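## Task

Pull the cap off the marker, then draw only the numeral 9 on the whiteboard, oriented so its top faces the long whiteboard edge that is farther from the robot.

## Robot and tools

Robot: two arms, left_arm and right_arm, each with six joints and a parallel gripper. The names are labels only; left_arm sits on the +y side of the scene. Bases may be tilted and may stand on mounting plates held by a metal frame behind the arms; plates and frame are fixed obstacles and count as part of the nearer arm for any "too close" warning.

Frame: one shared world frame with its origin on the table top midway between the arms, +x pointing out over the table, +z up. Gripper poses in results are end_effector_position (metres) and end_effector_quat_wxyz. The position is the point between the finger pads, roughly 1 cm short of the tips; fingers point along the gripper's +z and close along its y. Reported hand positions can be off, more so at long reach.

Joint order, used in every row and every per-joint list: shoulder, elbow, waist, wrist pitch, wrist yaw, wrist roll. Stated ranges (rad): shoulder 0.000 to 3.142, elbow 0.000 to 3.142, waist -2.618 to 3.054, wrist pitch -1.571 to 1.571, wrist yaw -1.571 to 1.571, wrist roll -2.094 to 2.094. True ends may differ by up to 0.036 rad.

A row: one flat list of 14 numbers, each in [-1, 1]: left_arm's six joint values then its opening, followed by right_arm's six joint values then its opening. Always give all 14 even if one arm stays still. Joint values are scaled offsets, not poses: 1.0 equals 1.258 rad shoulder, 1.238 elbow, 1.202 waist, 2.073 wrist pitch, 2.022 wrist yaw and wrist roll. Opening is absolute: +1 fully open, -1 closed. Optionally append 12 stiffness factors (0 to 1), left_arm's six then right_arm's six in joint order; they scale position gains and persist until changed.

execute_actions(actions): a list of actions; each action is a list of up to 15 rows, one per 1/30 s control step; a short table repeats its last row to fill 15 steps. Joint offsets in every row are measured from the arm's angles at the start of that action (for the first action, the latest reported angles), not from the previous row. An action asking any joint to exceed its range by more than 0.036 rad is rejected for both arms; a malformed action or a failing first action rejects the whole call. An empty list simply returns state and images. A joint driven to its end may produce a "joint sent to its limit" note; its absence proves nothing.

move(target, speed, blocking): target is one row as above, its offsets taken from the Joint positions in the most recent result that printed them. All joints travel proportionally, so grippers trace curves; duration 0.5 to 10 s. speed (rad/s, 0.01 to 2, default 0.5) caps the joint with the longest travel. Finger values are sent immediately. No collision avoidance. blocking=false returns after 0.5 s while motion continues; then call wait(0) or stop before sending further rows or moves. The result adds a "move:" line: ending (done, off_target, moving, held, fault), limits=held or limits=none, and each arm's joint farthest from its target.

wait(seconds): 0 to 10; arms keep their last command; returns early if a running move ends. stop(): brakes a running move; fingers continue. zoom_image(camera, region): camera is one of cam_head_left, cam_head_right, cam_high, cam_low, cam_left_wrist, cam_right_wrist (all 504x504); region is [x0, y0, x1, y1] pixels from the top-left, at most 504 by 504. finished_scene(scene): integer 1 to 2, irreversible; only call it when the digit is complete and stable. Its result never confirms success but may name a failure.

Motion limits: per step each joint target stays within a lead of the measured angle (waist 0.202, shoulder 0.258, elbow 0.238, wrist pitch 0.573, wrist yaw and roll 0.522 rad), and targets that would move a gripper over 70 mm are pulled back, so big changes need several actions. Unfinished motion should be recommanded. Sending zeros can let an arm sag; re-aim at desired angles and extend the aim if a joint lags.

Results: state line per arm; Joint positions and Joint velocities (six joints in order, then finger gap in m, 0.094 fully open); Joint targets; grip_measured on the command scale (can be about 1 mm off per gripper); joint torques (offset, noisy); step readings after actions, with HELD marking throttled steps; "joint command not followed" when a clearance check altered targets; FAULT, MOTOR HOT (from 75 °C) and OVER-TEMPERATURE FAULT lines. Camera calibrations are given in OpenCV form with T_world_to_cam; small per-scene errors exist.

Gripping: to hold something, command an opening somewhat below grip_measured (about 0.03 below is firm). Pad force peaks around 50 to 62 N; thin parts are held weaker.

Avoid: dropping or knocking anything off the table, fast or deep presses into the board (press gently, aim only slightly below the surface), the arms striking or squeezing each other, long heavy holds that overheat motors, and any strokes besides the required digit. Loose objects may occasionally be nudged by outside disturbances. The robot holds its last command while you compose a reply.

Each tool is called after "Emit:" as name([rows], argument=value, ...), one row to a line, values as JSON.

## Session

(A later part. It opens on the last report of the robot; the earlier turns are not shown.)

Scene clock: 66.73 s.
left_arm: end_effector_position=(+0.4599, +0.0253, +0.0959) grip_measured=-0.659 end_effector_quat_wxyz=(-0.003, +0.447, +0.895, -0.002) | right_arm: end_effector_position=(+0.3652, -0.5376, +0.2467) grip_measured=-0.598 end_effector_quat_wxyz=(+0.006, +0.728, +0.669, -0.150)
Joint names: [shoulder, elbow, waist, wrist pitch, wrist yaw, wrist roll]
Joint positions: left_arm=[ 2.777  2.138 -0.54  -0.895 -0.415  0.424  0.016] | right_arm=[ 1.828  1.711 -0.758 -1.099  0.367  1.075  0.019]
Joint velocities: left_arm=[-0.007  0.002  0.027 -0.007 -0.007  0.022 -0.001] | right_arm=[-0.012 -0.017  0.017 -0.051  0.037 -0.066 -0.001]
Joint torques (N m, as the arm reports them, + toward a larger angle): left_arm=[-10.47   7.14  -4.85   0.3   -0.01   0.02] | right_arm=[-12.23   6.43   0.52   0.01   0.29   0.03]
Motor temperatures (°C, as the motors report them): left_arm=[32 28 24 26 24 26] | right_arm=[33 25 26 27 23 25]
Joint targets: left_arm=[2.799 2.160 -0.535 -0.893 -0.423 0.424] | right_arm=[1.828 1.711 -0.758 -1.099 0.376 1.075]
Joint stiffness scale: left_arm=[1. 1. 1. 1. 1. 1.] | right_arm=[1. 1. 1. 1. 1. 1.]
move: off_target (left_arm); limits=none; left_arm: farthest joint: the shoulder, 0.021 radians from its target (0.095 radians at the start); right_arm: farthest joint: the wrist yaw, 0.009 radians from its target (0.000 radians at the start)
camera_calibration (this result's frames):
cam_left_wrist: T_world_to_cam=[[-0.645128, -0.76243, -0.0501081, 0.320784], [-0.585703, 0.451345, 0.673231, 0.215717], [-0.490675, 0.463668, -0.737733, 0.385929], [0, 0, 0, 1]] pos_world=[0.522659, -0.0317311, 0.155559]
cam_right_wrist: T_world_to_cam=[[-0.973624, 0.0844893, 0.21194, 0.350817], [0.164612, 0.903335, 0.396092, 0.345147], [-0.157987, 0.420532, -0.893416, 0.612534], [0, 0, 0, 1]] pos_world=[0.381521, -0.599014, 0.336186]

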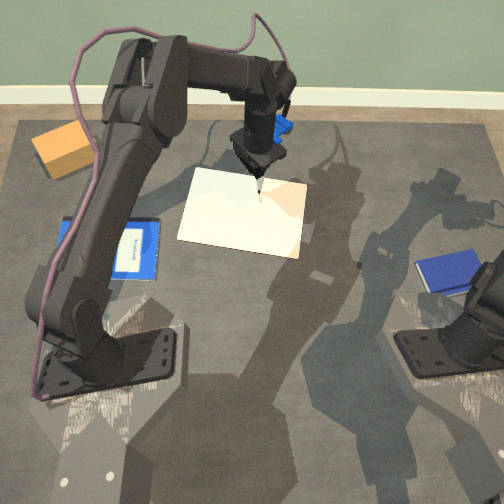

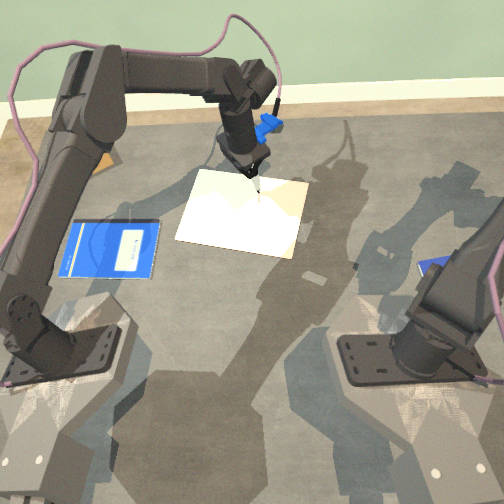

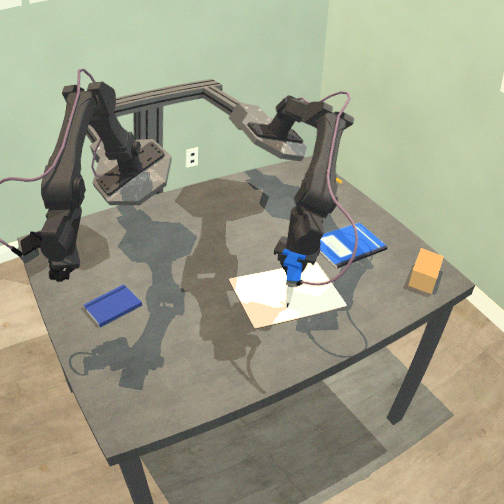

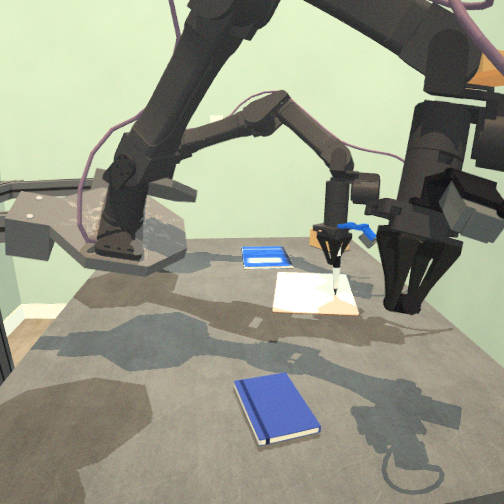

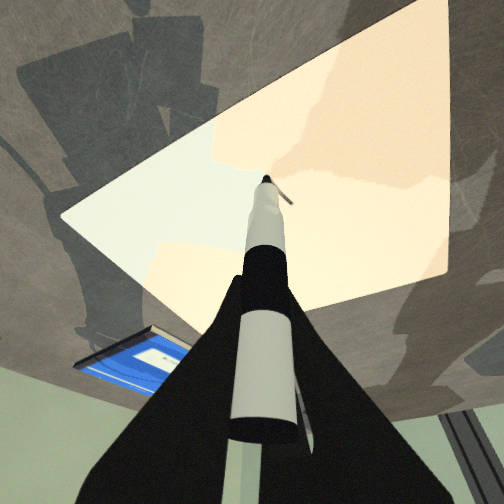

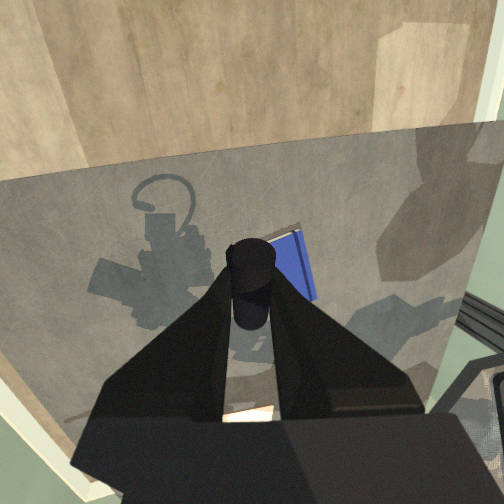

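Emit:
move(target=[0.01,0.052,0.046,-0.01,-0.003,0,-0.68,0,0,0,0,0.004,0,-0.65], speed=0.15)

Scene clock: 67.90 s.
left_arm: end_effector_position=(+0.4797, +0.0443, +0.0954) grip_measured=-0.659 end_effector_quat_wxyz=(+0.001, +0.420, +0.908, -0.009) | right_arm: end_effector_position=(+0.3656, -0.5370, +0.2465) grip_measured=-0.598 end_effector_quat_wxyz=(+0.005, +0.728, +0.669, -0.148)
Joint names: [shoulder, elbow, waist, wrist pitch, wrist yaw, wrist roll]
Joint positions: left_arm=[ 2.777  2.186 -0.489 -0.91  -0.4    0.424  0.016] | right_arm=[ 1.828  1.711 -0.758 -1.099  0.363  1.075  0.019]
Joint velocities: left_arm=[-0.017  0.007  0.002  0.007  0.051  0.007  0.   ] | right_arm=[-0.017 -0.002 -0.007  0.066 -0.051  0.051 -0.   ]
Joint torques (N m, as the arm reports them, + toward a larger angle): left_arm=[-11.2    6.89  -5.03   0.27  -0.2    0.02] | right_arm=[-12.22   6.38   0.49  -0.01   0.36   0.02]
Motor temperatures (°C, as the motors report them): left_arm=[32 28 24 26 24 26] | right_arm=[33 25 26 27 23 25]
Joint targets: left_arm=[2.790 2.203 -0.485 -0.915 -0.421 0.424] | right_arm=[1.828 1.711 -0.758 -1.099 0.376 1.075]
Joint stiffness scale: left_arm=[1. 1. 1. 1. 1. 1.] | right_arm=[1. 1. 1. 1. 1. 1.]
move: off_target (left_arm); limits=none; left_arm: farthest joint: the wrist yaw, 0.022 radians from its target (0.006 radians at the start); right_arm: farthest joint: the wrist yaw, 0.012 radians from its target (0.008 radians at the start)
camera_calibration (this result's frames):
cam_left_wrist: T_world_to_cam=[[-0.597989, -0.800524, -0.0396391, 0.326155], [-0.613494, 0.425331, 0.665372, 0.23426], [-0.515786, 0.422203, -0.745459, 0.401062], [0, 0, 0, 1]] pos_world=[0.545616, -0.00787248, 0.156034]
cam_right_wrist: T_world_to_cam=[[-0.974135, 0.0839634, 0.209786, 0.351658], [0.163856, 0.901777, 0.399937, 0.343069], [-0.1556, 0.423968, -0.892211, 0.61279], [0, 0, 0, 1]] pos_world=[0.381699, -0.598701, 0.335758]

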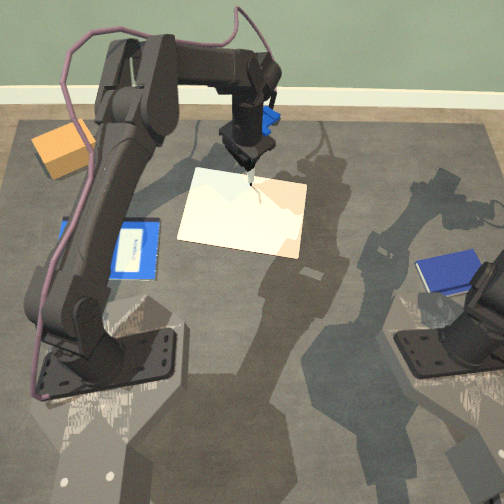

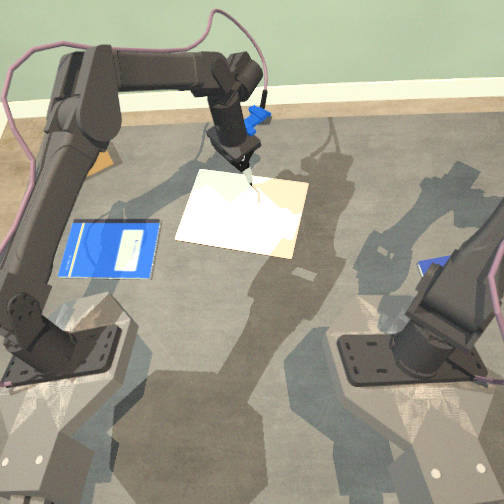

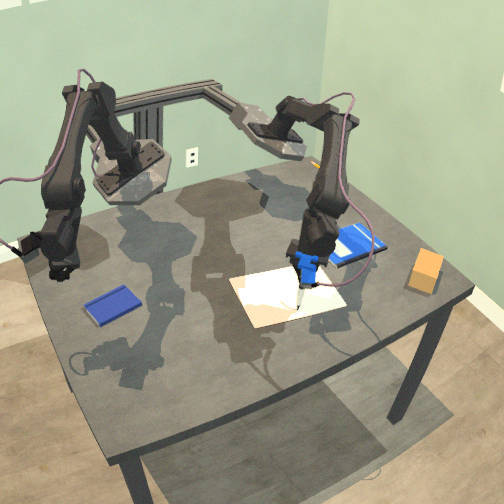

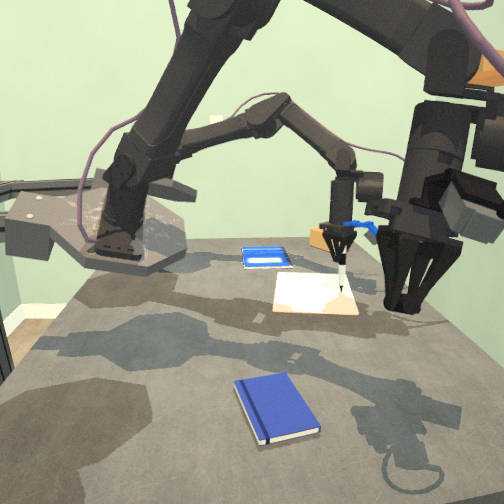

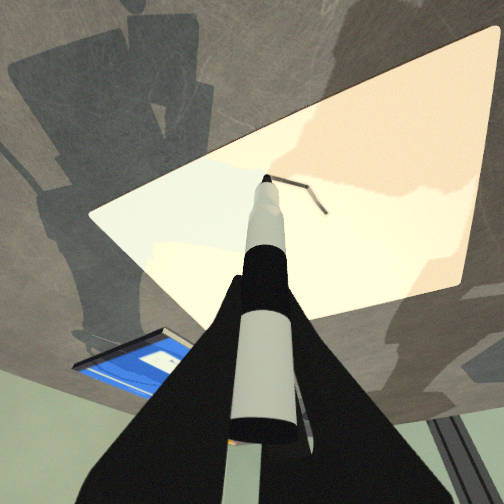

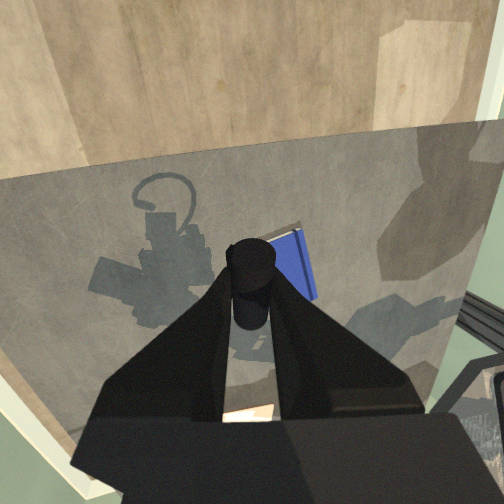

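Emit:
move(target=[-0.076,-0.141,0.039,0.038,-0.022,0,-0.68,0,0,0,0,0.006,0,-0.65], speed=0.2)

Scene clock: 69.37 s.
left_arm: end_effector_position=(+0.4770, +0.0722, +0.0952) grip_measured=-0.659 end_effector_quat_wxyz=(+0.000, +0.401, +0.916, -0.000) | right_arm: end_effector_position=(+0.3661, -0.5362, +0.2462) grip_measured=-0.598 end_effector_quat_wxyz=(+0.005, +0.729, +0.669, -0.145)
Joint names: [shoulder, elbow, waist, wrist pitch, wrist yaw, wrist roll]
Joint positions: left_arm=[ 2.688  2.035 -0.45  -0.834 -0.414  0.424  0.016] | right_arm=[ 1.828  1.711 -0.758 -1.099  0.358  1.075  0.019]
Joint velocities: left_arm=[ 0.002  0.012 -0.007 -0.051 -0.037 -0.095  0.   ] | right_arm=[-0.002 -0.002  0.007  0.022 -0.007 -0.022  0.   ]
Joint torques (N m, as the arm reports them, + toward a larger angle): left_arm=[-12.06   3.92  -4.56   0.35  -0.28   0.04] | right_arm=[-12.21   6.45   0.5    0.     0.39   0.04]
Motor temperatures (°C, as the motors report them): left_arm=[32 28 24 26 24 26] | right_arm=[33 25 26 27 23 25]
Joint targets: left_arm=[2.682 2.012 -0.442 -0.832 -0.444 0.424] | right_arm=[1.828 1.711 -0.758 -1.099 0.375 1.075]
Joint stiffness scale: left_arm=[1. 1. 1. 1. 1. 1.] | right_arm=[1. 1. 1. 1. 1. 1.]
move: off_target (left_arm); limits=none; left_arm: farthest joint: the wrist yaw, 0.030 radians from its target (0.045 radians at the start); right_arm: farthest joint: the wrist yaw, 0.018 radians from its target (0.012 radians at the start)
camera_calibration (this result's frames):
cam_left_wrist: T_world_to_cam=[[-0.563998, -0.823857, -0.0562632, 0.333956], [-0.633894, 0.388272, 0.668897, 0.232945], [-0.52923, 0.412922, -0.741223, 0.39445], [0, 0, 0, 1]] pos_world=[0.544768, 0.0218086, 0.155349]
cam_right_wrist: T_world_to_cam=[[-0.974726, 0.0833603, 0.20727, 0.352643], [0.162961, 0.899941, 0.404413, 0.340644], [-0.152819, 0.427969, -0.89078, 0.613075], [0, 0, 0, 1]] pos_world=[0.381908, -0.598333, 0.335261]

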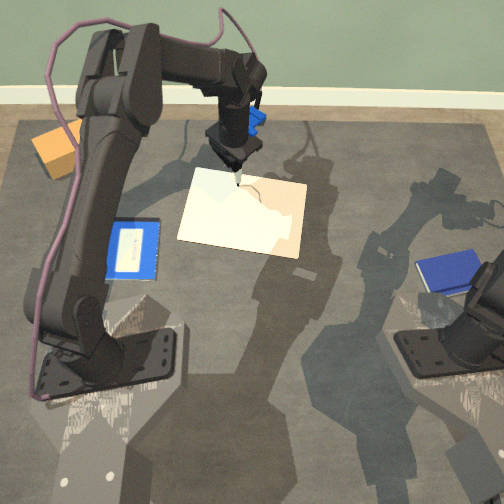

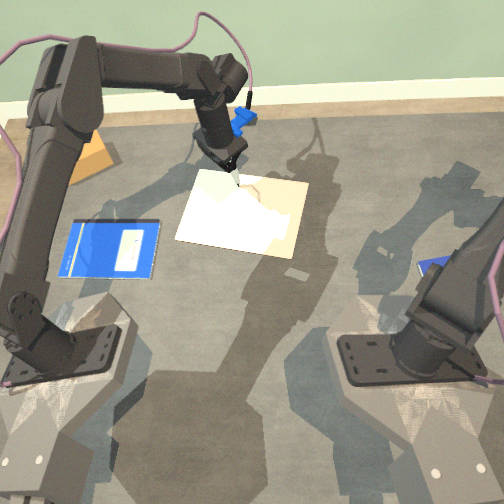

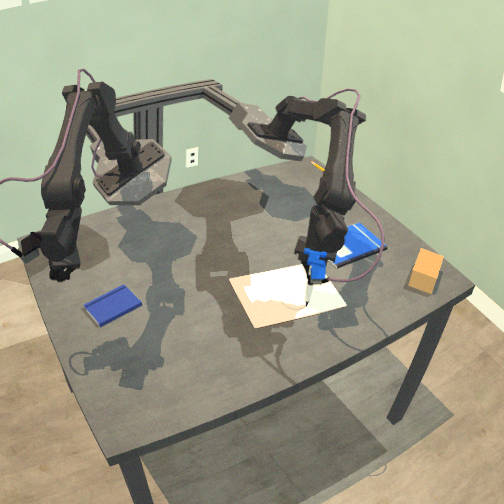

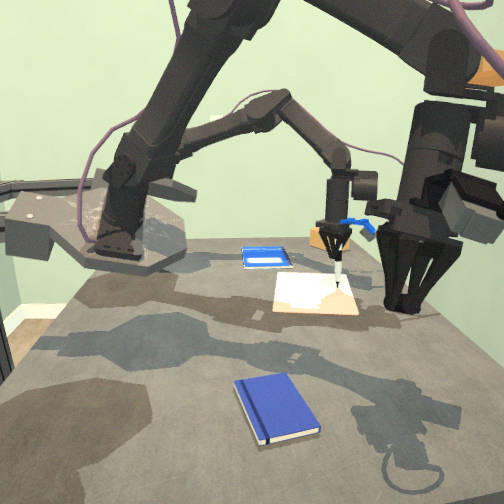

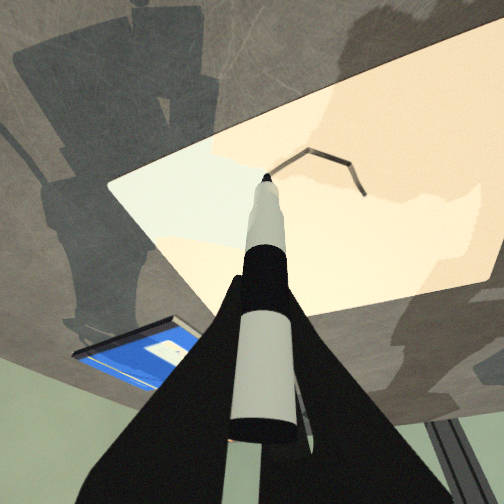

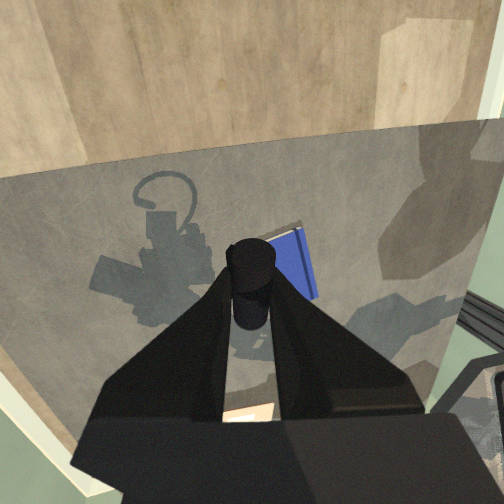

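Emit:
move(target=[-0.094,-0.19,0.017,0.056,-0.013,0,-0.68,0,0,0,0,0.009,0,-0.65], speed=0.25)

Scene clock: 71.00 s.
left_arm: end_effector_position=(+0.4581, +0.0916, +0.0952) grip_measured=-0.659 end_effector_quat_wxyz=(+0.001, +0.393, +0.920, +0.006) | right_arm: end_effector_position=(+0.3663, -0.5358, +0.2461) grip_measured=-0.598 end_effector_quat_wxyz=(+0.004, +0.729, +0.669, -0.144)
Joint names: [shoulder, elbow, waist, wrist pitch, wrist yaw, wrist roll]
Joint positions: left_arm=[ 2.58   1.822 -0.434 -0.72  -0.425  0.424  0.016] | right_arm=[ 1.828  1.711 -0.758 -1.099  0.355  1.075  0.019]
Joint velocities: left_arm=[ 0.002 -0.007  0.007 -0.022 -0.051  0.037 -0.001] | right_arm=[ 0.002 -0.002 -0.002 -0.037 -0.037  0.066 -0.001]
Joint torques (N m, as the arm reports them, + toward a larger angle): left_arm=[-11.87   3.77  -4.55   0.35  -0.1    0.02] | right_arm=[-12.21   6.4    0.52   0.01   0.44   0.01]
Motor temperatures (°C, as the motors report them): left_arm=[33 27 24 26 24 26] | right_arm=[33 25 26 27 23 25]
Joint targets: left_arm=[2.569 1.800 -0.430 -0.718 -0.440 0.424] | right_arm=[1.828 1.711 -0.758 -1.099 0.375 1.075]
Joint stiffness scale: left_arm=[1. 1. 1. 1. 1. 1.] | right_arm=[1. 1. 1. 1. 1. 1.]
move: off_target (left_arm, right_arm); limits=none; left_arm: farthest joint: the elbow, 0.022 radians from its target (0.235 radians at the start); right_arm: farthest joint: the wrist yaw, 0.021 radians from its target (0.019 radians at the start)
camera_calibration (this result's frames):
cam_left_wrist: T_world_to_cam=[[-0.548858, -0.833094, -0.0686223, 0.334291], [-0.644412, 0.369401, 0.669534, 0.219937], [-0.532436, 0.4117, -0.739605, 0.377812], [0, 0, 0, 1]] pos_world=[0.526369, 0.0417052, 0.155116]
cam_right_wrist: T_world_to_cam=[[-0.975018, 0.0830631, 0.20601, 0.353137], [0.162508, 0.899016, 0.406647, 0.339432], [-0.151429, 0.429967, -0.890055, 0.613213], [0, 0, 0, 1]] pos_world=[0.382013, -0.598149, 0.335014]

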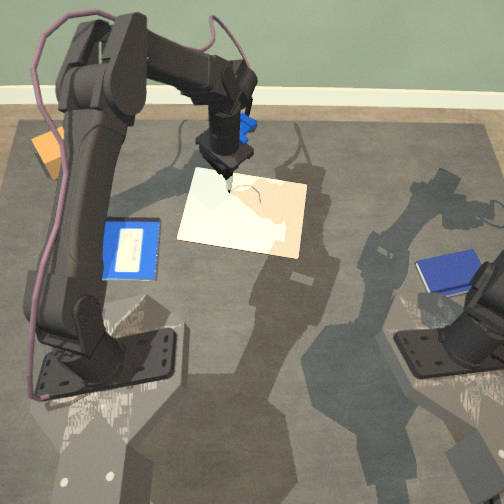

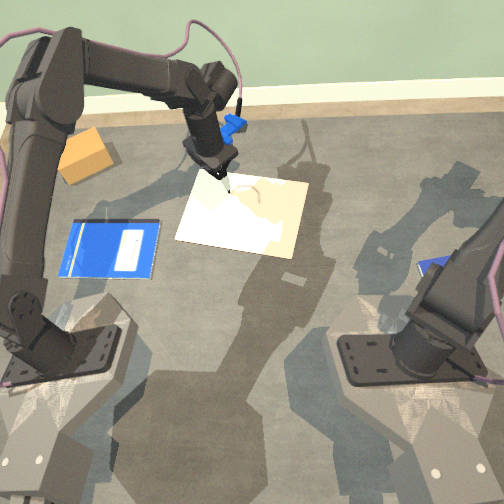

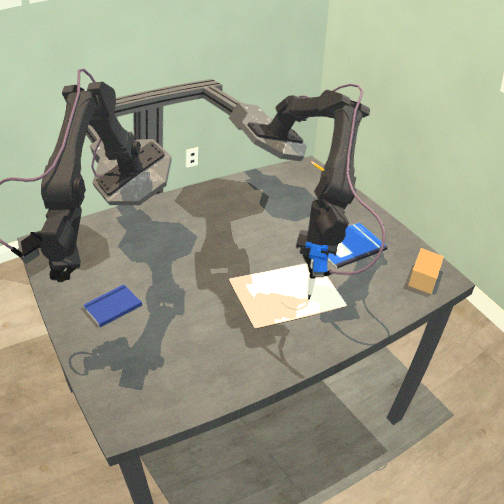

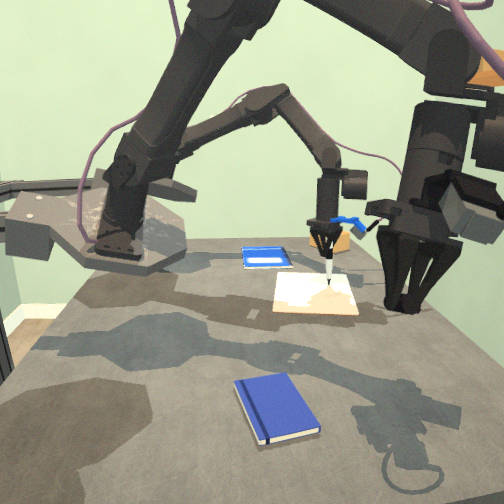

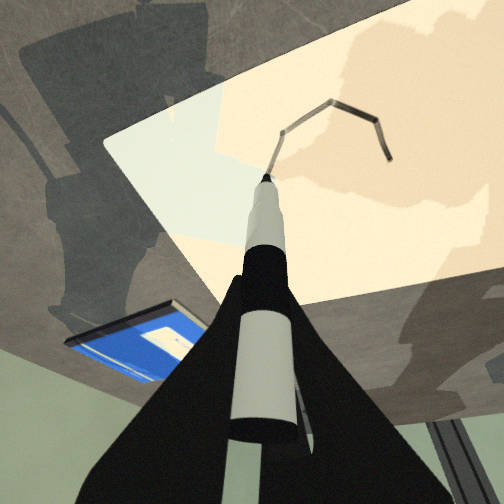

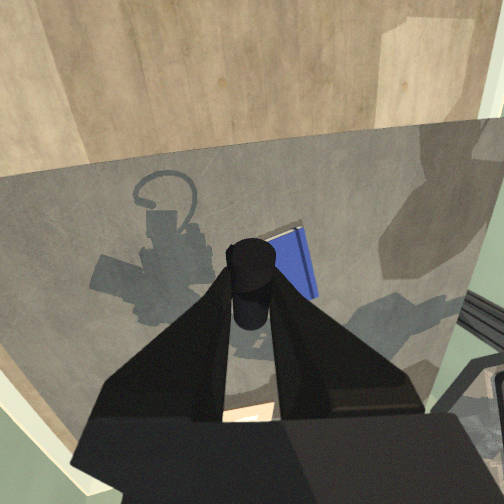

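Emit:
move(target=[-0.062,-0.157,-0.032,0.043,0.005,0,-0.68,0,0,0,0,0.01,0,-0.65], speed=0.25)

Scene clock: 72.43 s.
left_arm: end_effector_position=(+0.4272, +0.0892, +0.0948) grip_measured=-0.659 end_effector_quat_wxyz=(-0.003, +0.408, +0.913, +0.004) | right_arm: end_effector_position=(+0.3664, -0.5358, +0.2461) grip_measured=-0.598 end_effector_quat_wxyz=(+0.004, +0.729, +0.669, -0.144)
Joint names: [shoulder, elbow, waist, wrist pitch, wrist yaw, wrist roll]
Joint positions: left_arm=[ 2.513  1.649 -0.461 -0.634 -0.424  0.424  0.016] | right_arm=[ 1.828  1.711 -0.758 -1.099  0.354  1.075  0.019]
Joint velocities: left_arm=[ 0.012 -0.002 -0.012  0.051  0.022  0.037 -0.   ] | right_arm=[-0.017 -0.017  0.002  0.007  0.022  0.022 -0.001]
Joint torques (N m, as the arm reports them, + toward a larger angle): left_arm=[-11.29   3.49  -5.5    0.34   0.15   0.03] | right_arm=[-12.18   6.42   0.54   0.01   0.44   0.01]
Motor temperatures (°C, as the motors report them): left_arm=[33 27 24 25 24 26] | right_arm=[33 25 26 26 23 25]
Joint targets: left_arm=[2.502 1.627 -0.472 -0.631 -0.415 0.424] | right_arm=[1.828 1.711 -0.758 -1.099 0.375 1.075]
Joint stiffness scale: left_arm=[1. 1. 1. 1. 1. 1.] | right_arm=[1. 1. 1. 1. 1. 1.]
move: off_target (left_arm, right_arm); limits=none; left_arm: farthest joint: the elbow, 0.021 radians from its target (0.194 radians at the start); right_arm: farthest joint: the wrist yaw, 0.021 radians from its target (0.020 radians at the start)
camera_calibration (this result's frames):
cam_left_wrist: T_world_to_cam=[[-0.576325, -0.814724, -0.0638294, 0.324919], [-0.626577, 0.390385, 0.674538, 0.191214], [-0.524644, 0.428747, -0.735476, 0.356855], [0, 0, 0, 1]] pos_world=[0.494291, 0.0370714, 0.154217]
cam_right_wrist: T_world_to_cam=[[-0.97506, 0.0830208, 0.20583, 0.353208], [0.162443, 0.898883, 0.406966, 0.339259], [-0.151231, 0.430252, -0.889951, 0.613232], [0, 0, 0, 1]] pos_world=[0.382028, -0.598122, 0.334979]

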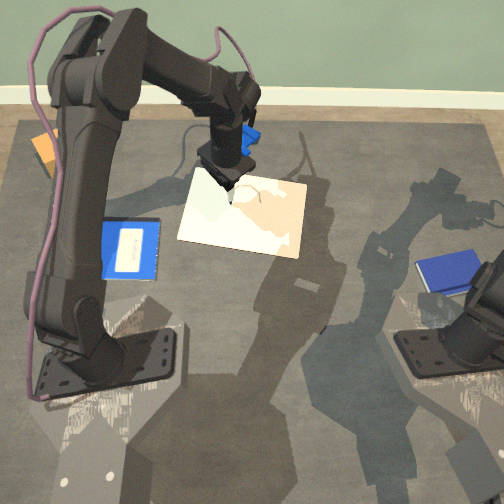

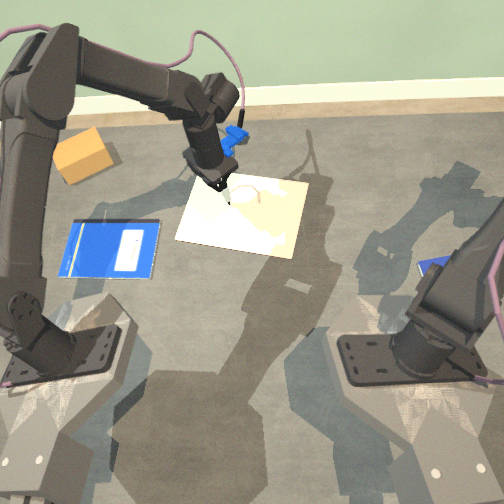

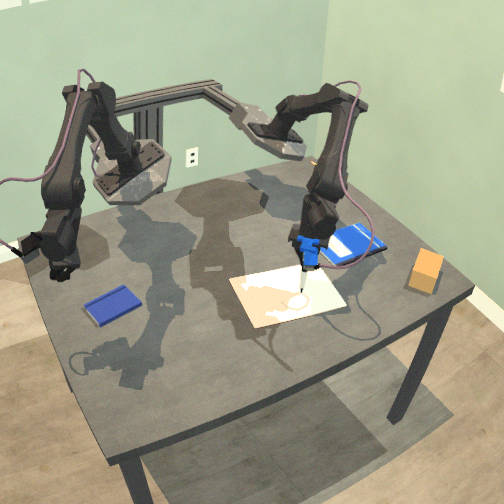

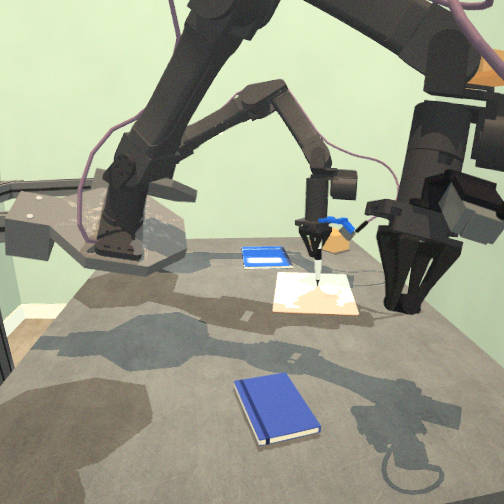

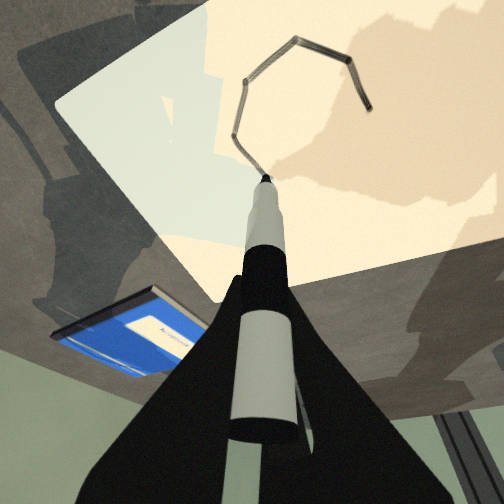

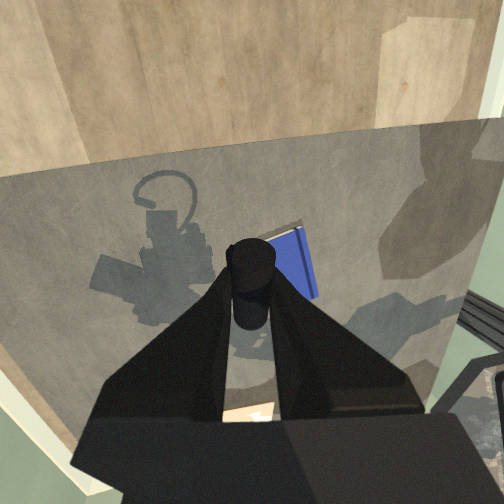

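Emit:
move(target=[0.01,-0.036,-0.063,0.009,0.012,0,-0.68,0,0,0,0,0,0,-0.65], speed=0.15)

Scene clock: 73.57 s.
left_arm: end_effector_position=(+0.4079, +0.0615, +0.1014) grip_measured=-0.659 end_effector_quat_wxyz=(+0.001, +0.440, +0.898, -0.007) | right_arm: end_effector_position=(+0.3671, -0.5346, +0.2457) grip_measured=-0.598 end_effector_quat_wxyz=(+0.003, +0.729, +0.670, -0.140)
Joint names: [shoulder, elbow, waist, wrist pitch, wrist yaw, wrist roll]
Joint positions: left_arm=[ 2.513  1.618 -0.528 -0.626 -0.406  0.424  0.016] | right_arm=[ 1.828  1.711 -0.758 -1.099  0.346  1.075  0.019]
Joint velocities: left_arm=[-0.007  0.017 -0.002  0.007 -0.007 -0.11   0.   ] | right_arm=[-0.007  0.002 -0.002 -0.022 -0.007  0.037 -0.001]
Joint torques (N m, as the arm reports them, + toward a larger angle): left_arm=[-9.62  4.04 -5.1   0.46  0.14  0.02] | right_arm=[-12.17   6.44   0.55   0.     0.28   0.03]
Motor temperatures (°C, as the motors report them): left_arm=[33 27 24 25 24 26] | right_arm=[33 25 26 26 23 25]
Joint targets: left_arm=[2.526 1.604 -0.537 -0.616 -0.400 0.424] | right_arm=[1.828 1.711 -0.758 -1.099 0.354 1.075]
Joint stiffness scale: left_arm=[1. 1. 1. 1. 1. 1.] | right_arm=[1. 1. 1. 1. 1. 1.]
move: done; limits=none; left_arm: farthest joint: the elbow, 0.014 radians from its target (0.044 radians at the start); right_arm: farthest joint: the wrist yaw, 0.008 radians from its target (0.001 radians at the start)
camera_calibration (this result's frames):
cam_left_wrist: T_world_to_cam=[[-0.632268, -0.773528, -0.0434973, 0.309919], [-0.59482, 0.44869, 0.666983, 0.169742], [-0.496413, 0.447585, -0.743802, 0.351678], [0, 0, 0, 1]] pos_world=[0.471495, 0.00616355, 0.161844]
cam_right_wrist: T_world_to_cam=[[-0.975966, 0.0821063, 0.201864, 0.354769], [0.160997, 0.895941, 0.413968, 0.33545], [-0.146868, 0.436519, -0.887627, 0.613642], [0, 0, 0, 1]] pos_world=[0.382361, -0.597538, 0.334204]

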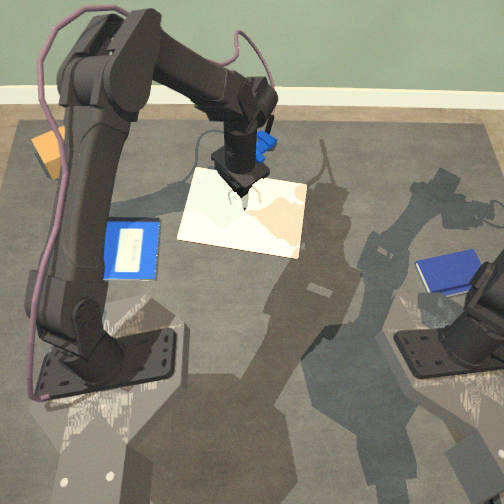

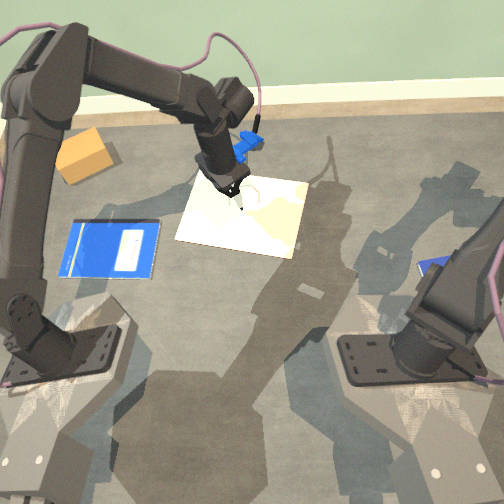

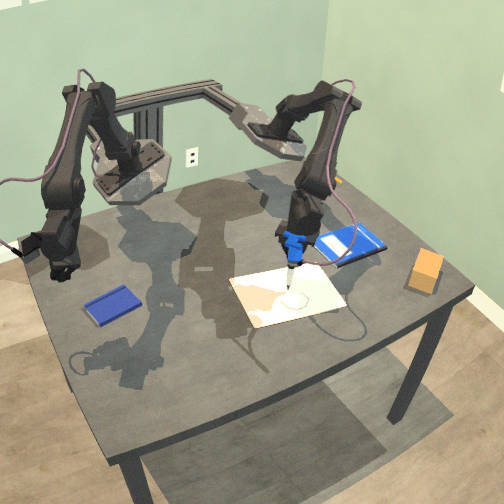

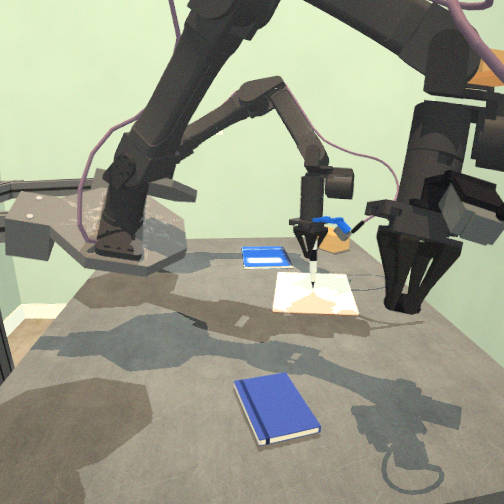

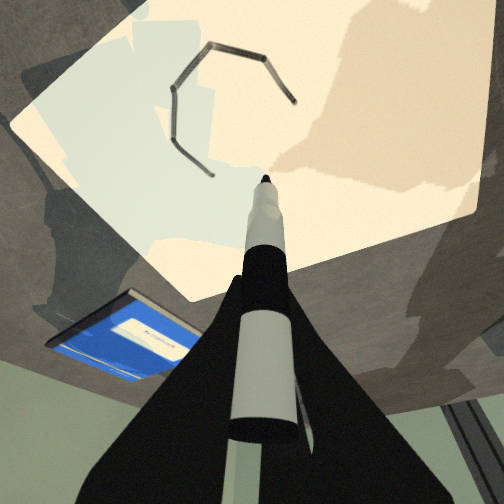

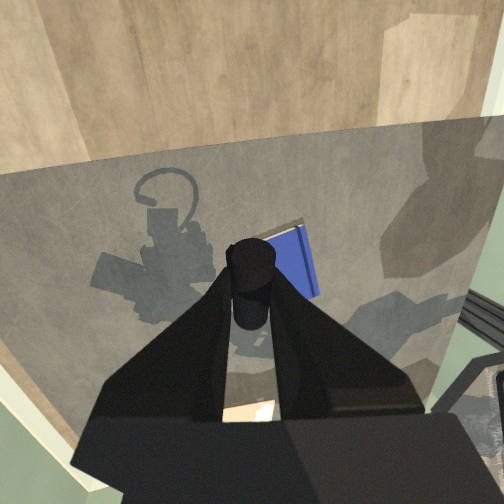

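Emit:
move(target=[0.008,0.036,0.061,-0.004,-0.012,0,-0.68,0,0,0,0,0,0,-0.65], speed=0.15)

Scene clock: 74.77 s.
left_arm: end_effector_position=(+0.4238, +0.0860, +0.0944) grip_measured=-0.659 end_effector_quat_wxyz=(-0.005, +0.409, +0.912, -0.004) | right_arm: end_effector_position=(+0.3679, -0.5334, +0.2453) grip_measured=-0.598 end_effector_quat_wxyz=(+0.002, +0.730, +0.670, -0.136)
Joint names: [shoulder, elbow, waist, wrist pitch, wrist yaw, wrist roll]
Joint positions: left_arm=[ 2.513  1.644 -0.463 -0.635 -0.406  0.424  0.016] | right_arm=[ 1.828  1.711 -0.758 -1.099  0.338  1.075  0.019]
Joint velocities: left_arm=[ 0.002  0.002 -0.012 -0.051  0.007 -0.022 -0.   ] | right_arm=[-0.007 -0.022 -0.012 -0.037 -0.066  0.022 -0.001]
Joint torques (N m, as the arm reports them, + toward a larger angle): left_arm=[-9.84  6.24 -3.92  0.32 -0.18  0.02] | right_arm=[-12.17   6.38   0.53   0.01   0.28   0.  ]
Motor temperatures (°C, as the motors report them): left_arm=[33 27 24 25 24 26] | right_arm=[33 25 26 26 23 25]
Joint targets: left_arm=[2.523 1.663 -0.454 -0.634 -0.430 0.424] | right_arm=[1.828 1.711 -0.758 -1.099 0.346 1.075]
Joint stiffness scale: left_arm=[1. 1. 1. 1. 1. 1.] | right_arm=[1. 1. 1. 1. 1. 1.]
move: off_target (left_arm); limits=none; left_arm: farthest joint: the wrist yaw, 0.024 radians from its target (0.024 radians at the start); right_arm: farthest joint: the wrist yaw, 0.008 radians from its target (0.000 radians at the start)
camera_calibration (this result's frames):
cam_left_wrist: T_world_to_cam=[[-0.579848, -0.813439, -0.0457532, 0.320032], [-0.617967, 0.402523, 0.675346, 0.185903], [-0.530936, 0.419872, -0.736081, 0.35962], [0, 0, 0, 1]] pos_world=[0.491387, 0.0345024, 0.153803]
cam_right_wrist: T_world_to_cam=[[-0.976814, 0.0812596, 0.198067, 0.35627], [0.159585, 0.893088, 0.420627, 0.331815], [-0.142712, 0.442483, -0.885349, 0.614002], [0, 0, 0, 1]] pos_world=[0.382682, -0.596976, 0.33347]

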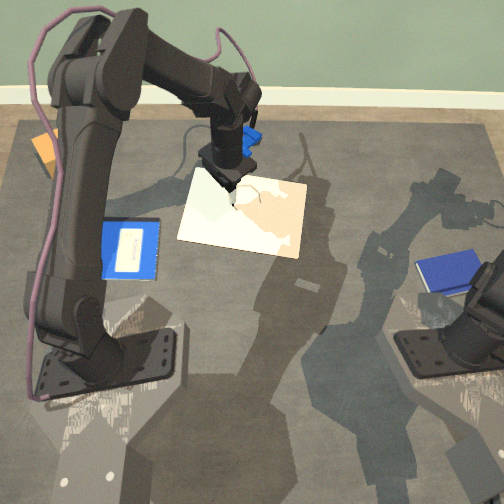

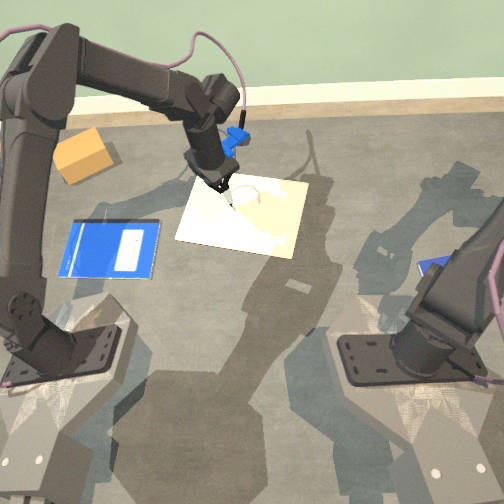

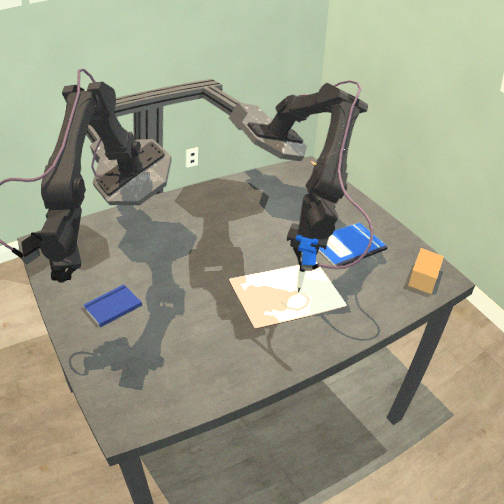

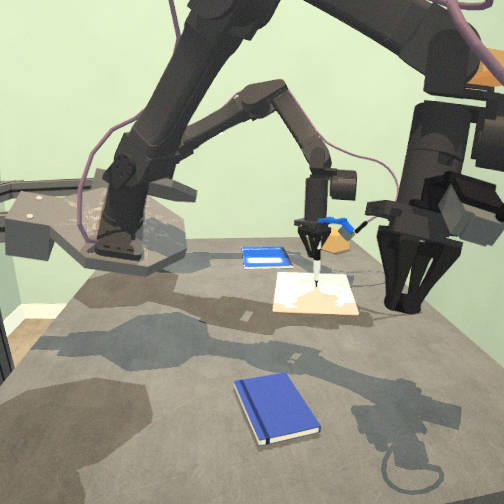

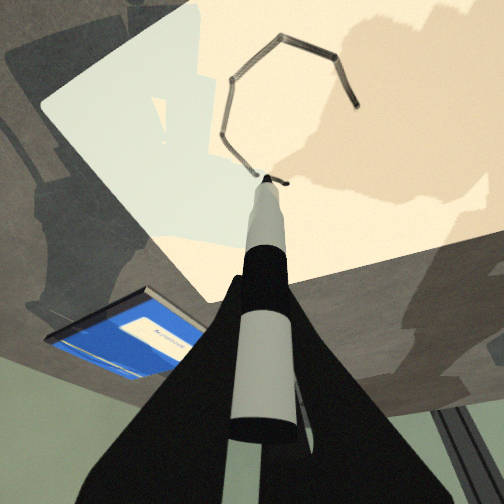

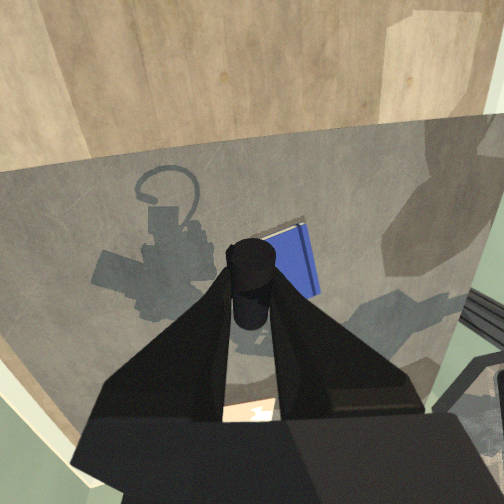

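Emit:
execute_actions(actions=[])

Scene clock: 76.00 s.
left_arm: end_effector_position=(+0.4238, +0.0860, +0.0944) grip_measured=-0.659 end_effector_quat_wxyz=(-0.005, +0.409, +0.912, -0.004) | right_arm: end_effector_position=(+0.3679, -0.5334, +0.2453) grip_measured=-0.598 end_effector_quat_wxyz=(+0.002, +0.730, +0.670, -0.136)
Joint names: [shoulder, elbow, waist, wrist pitch, wrist yaw, wrist roll]
Joint positions: left_arm=[ 2.513  1.644 -0.463 -0.635 -0.406  0.424  0.016] | right_arm=[ 1.828  1.711 -0.758 -1.099  0.338  1.075  0.019]
Joint velocities: left_arm=[ 0.007 -0.022  0.012 -0.007 -0.007  0.022  0.   ] | right_arm=[-0.002 -0.022 -0.007 -0.007  0.022 -0.022 -0.   ]
Joint torques (N m, as the arm reports them, + toward a larger angle): left_arm=[-9.85  6.27 -4.    0.31 -0.19  0.02] | right_arm=[-12.2    6.41   0.53  -0.01   0.29   0.03]
Motor temperatures (°C, as the motors report them): left_arm=[33 27 24 25 24 26] | right_arm=[33 25 26 26 23 25]
Joint targets: left_arm=[2.523 1.663 -0.454 -0.634 -0.430 0.424] | right_arm=[1.828 1.711 -0.758 -1.099 0.346 1.075]
Joint stiffness scale: left_arm=[1. 1. 1. 1. 1. 1.] | right_arm=[1. 1. 1. 1. 1. 1.]
camera_calibration (this result's frames):
cam_left_wrist: T_world_to_cam=[[-0.579848, -0.813439, -0.0457532, 0.320032], [-0.617967, 0.402523, 0.675346, 0.185903], [-0.530936, 0.419872, -0.736081, 0.35962], [0, 0, 0, 1]] pos_world=[0.491387, 0.0345024, 0.153803]
cam_right_wrist: T_world_to_cam=[[-0.976814, 0.0812596, 0.198067, 0.35627], [0.159585, 0.893088, 0.420627, 0.331815], [-0.142712, 0.442483, -0.885349, 0.614002], [0, 0, 0, 1]] pos_world=[0.382682, -0.596976, 0.33347]

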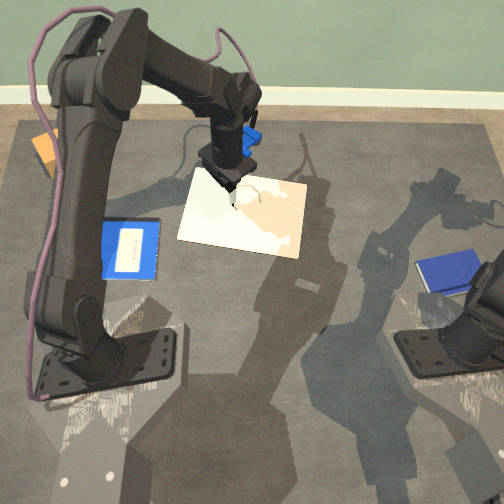

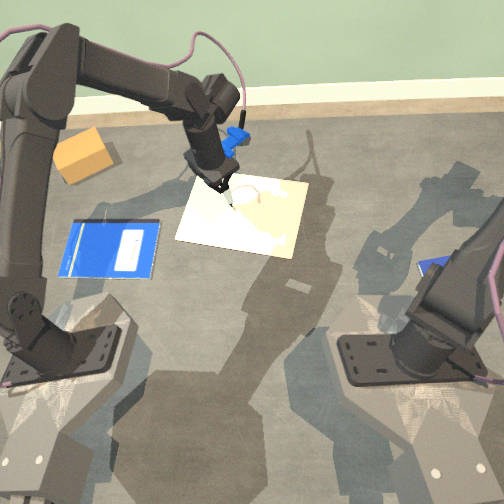

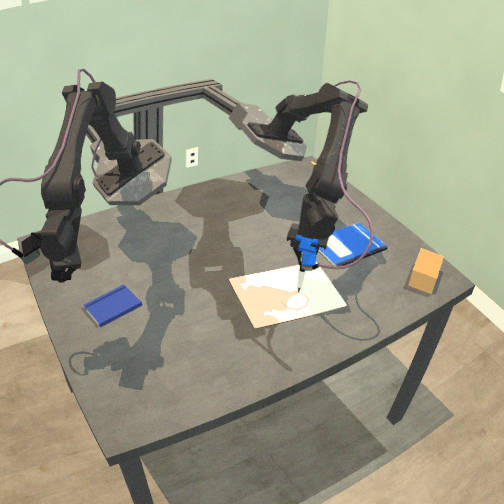

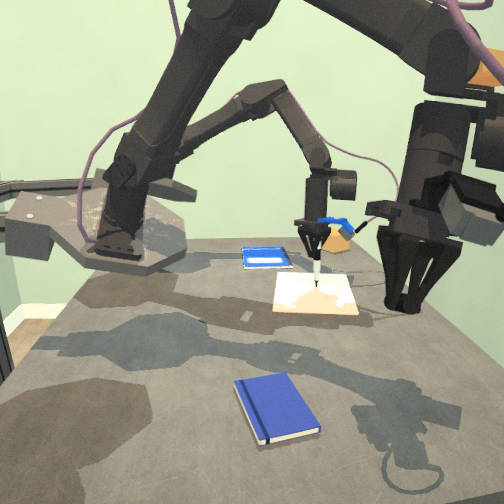

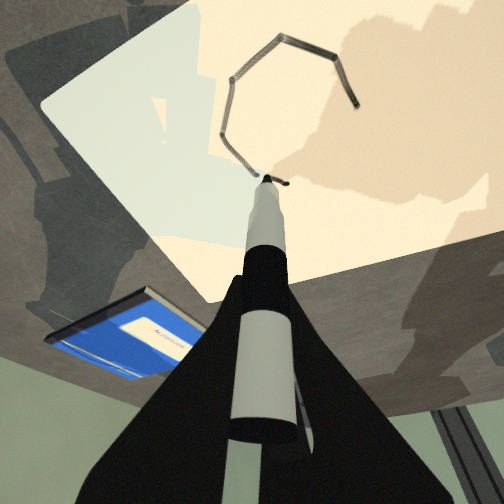

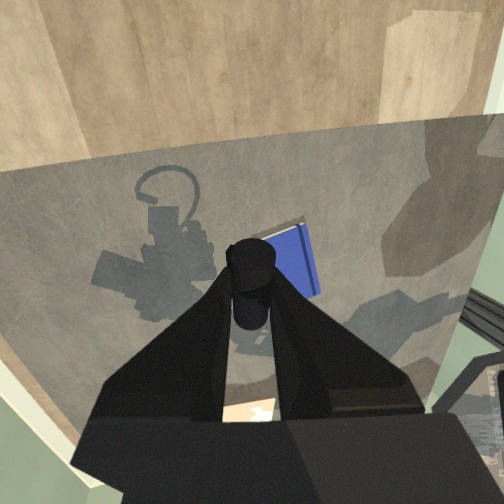

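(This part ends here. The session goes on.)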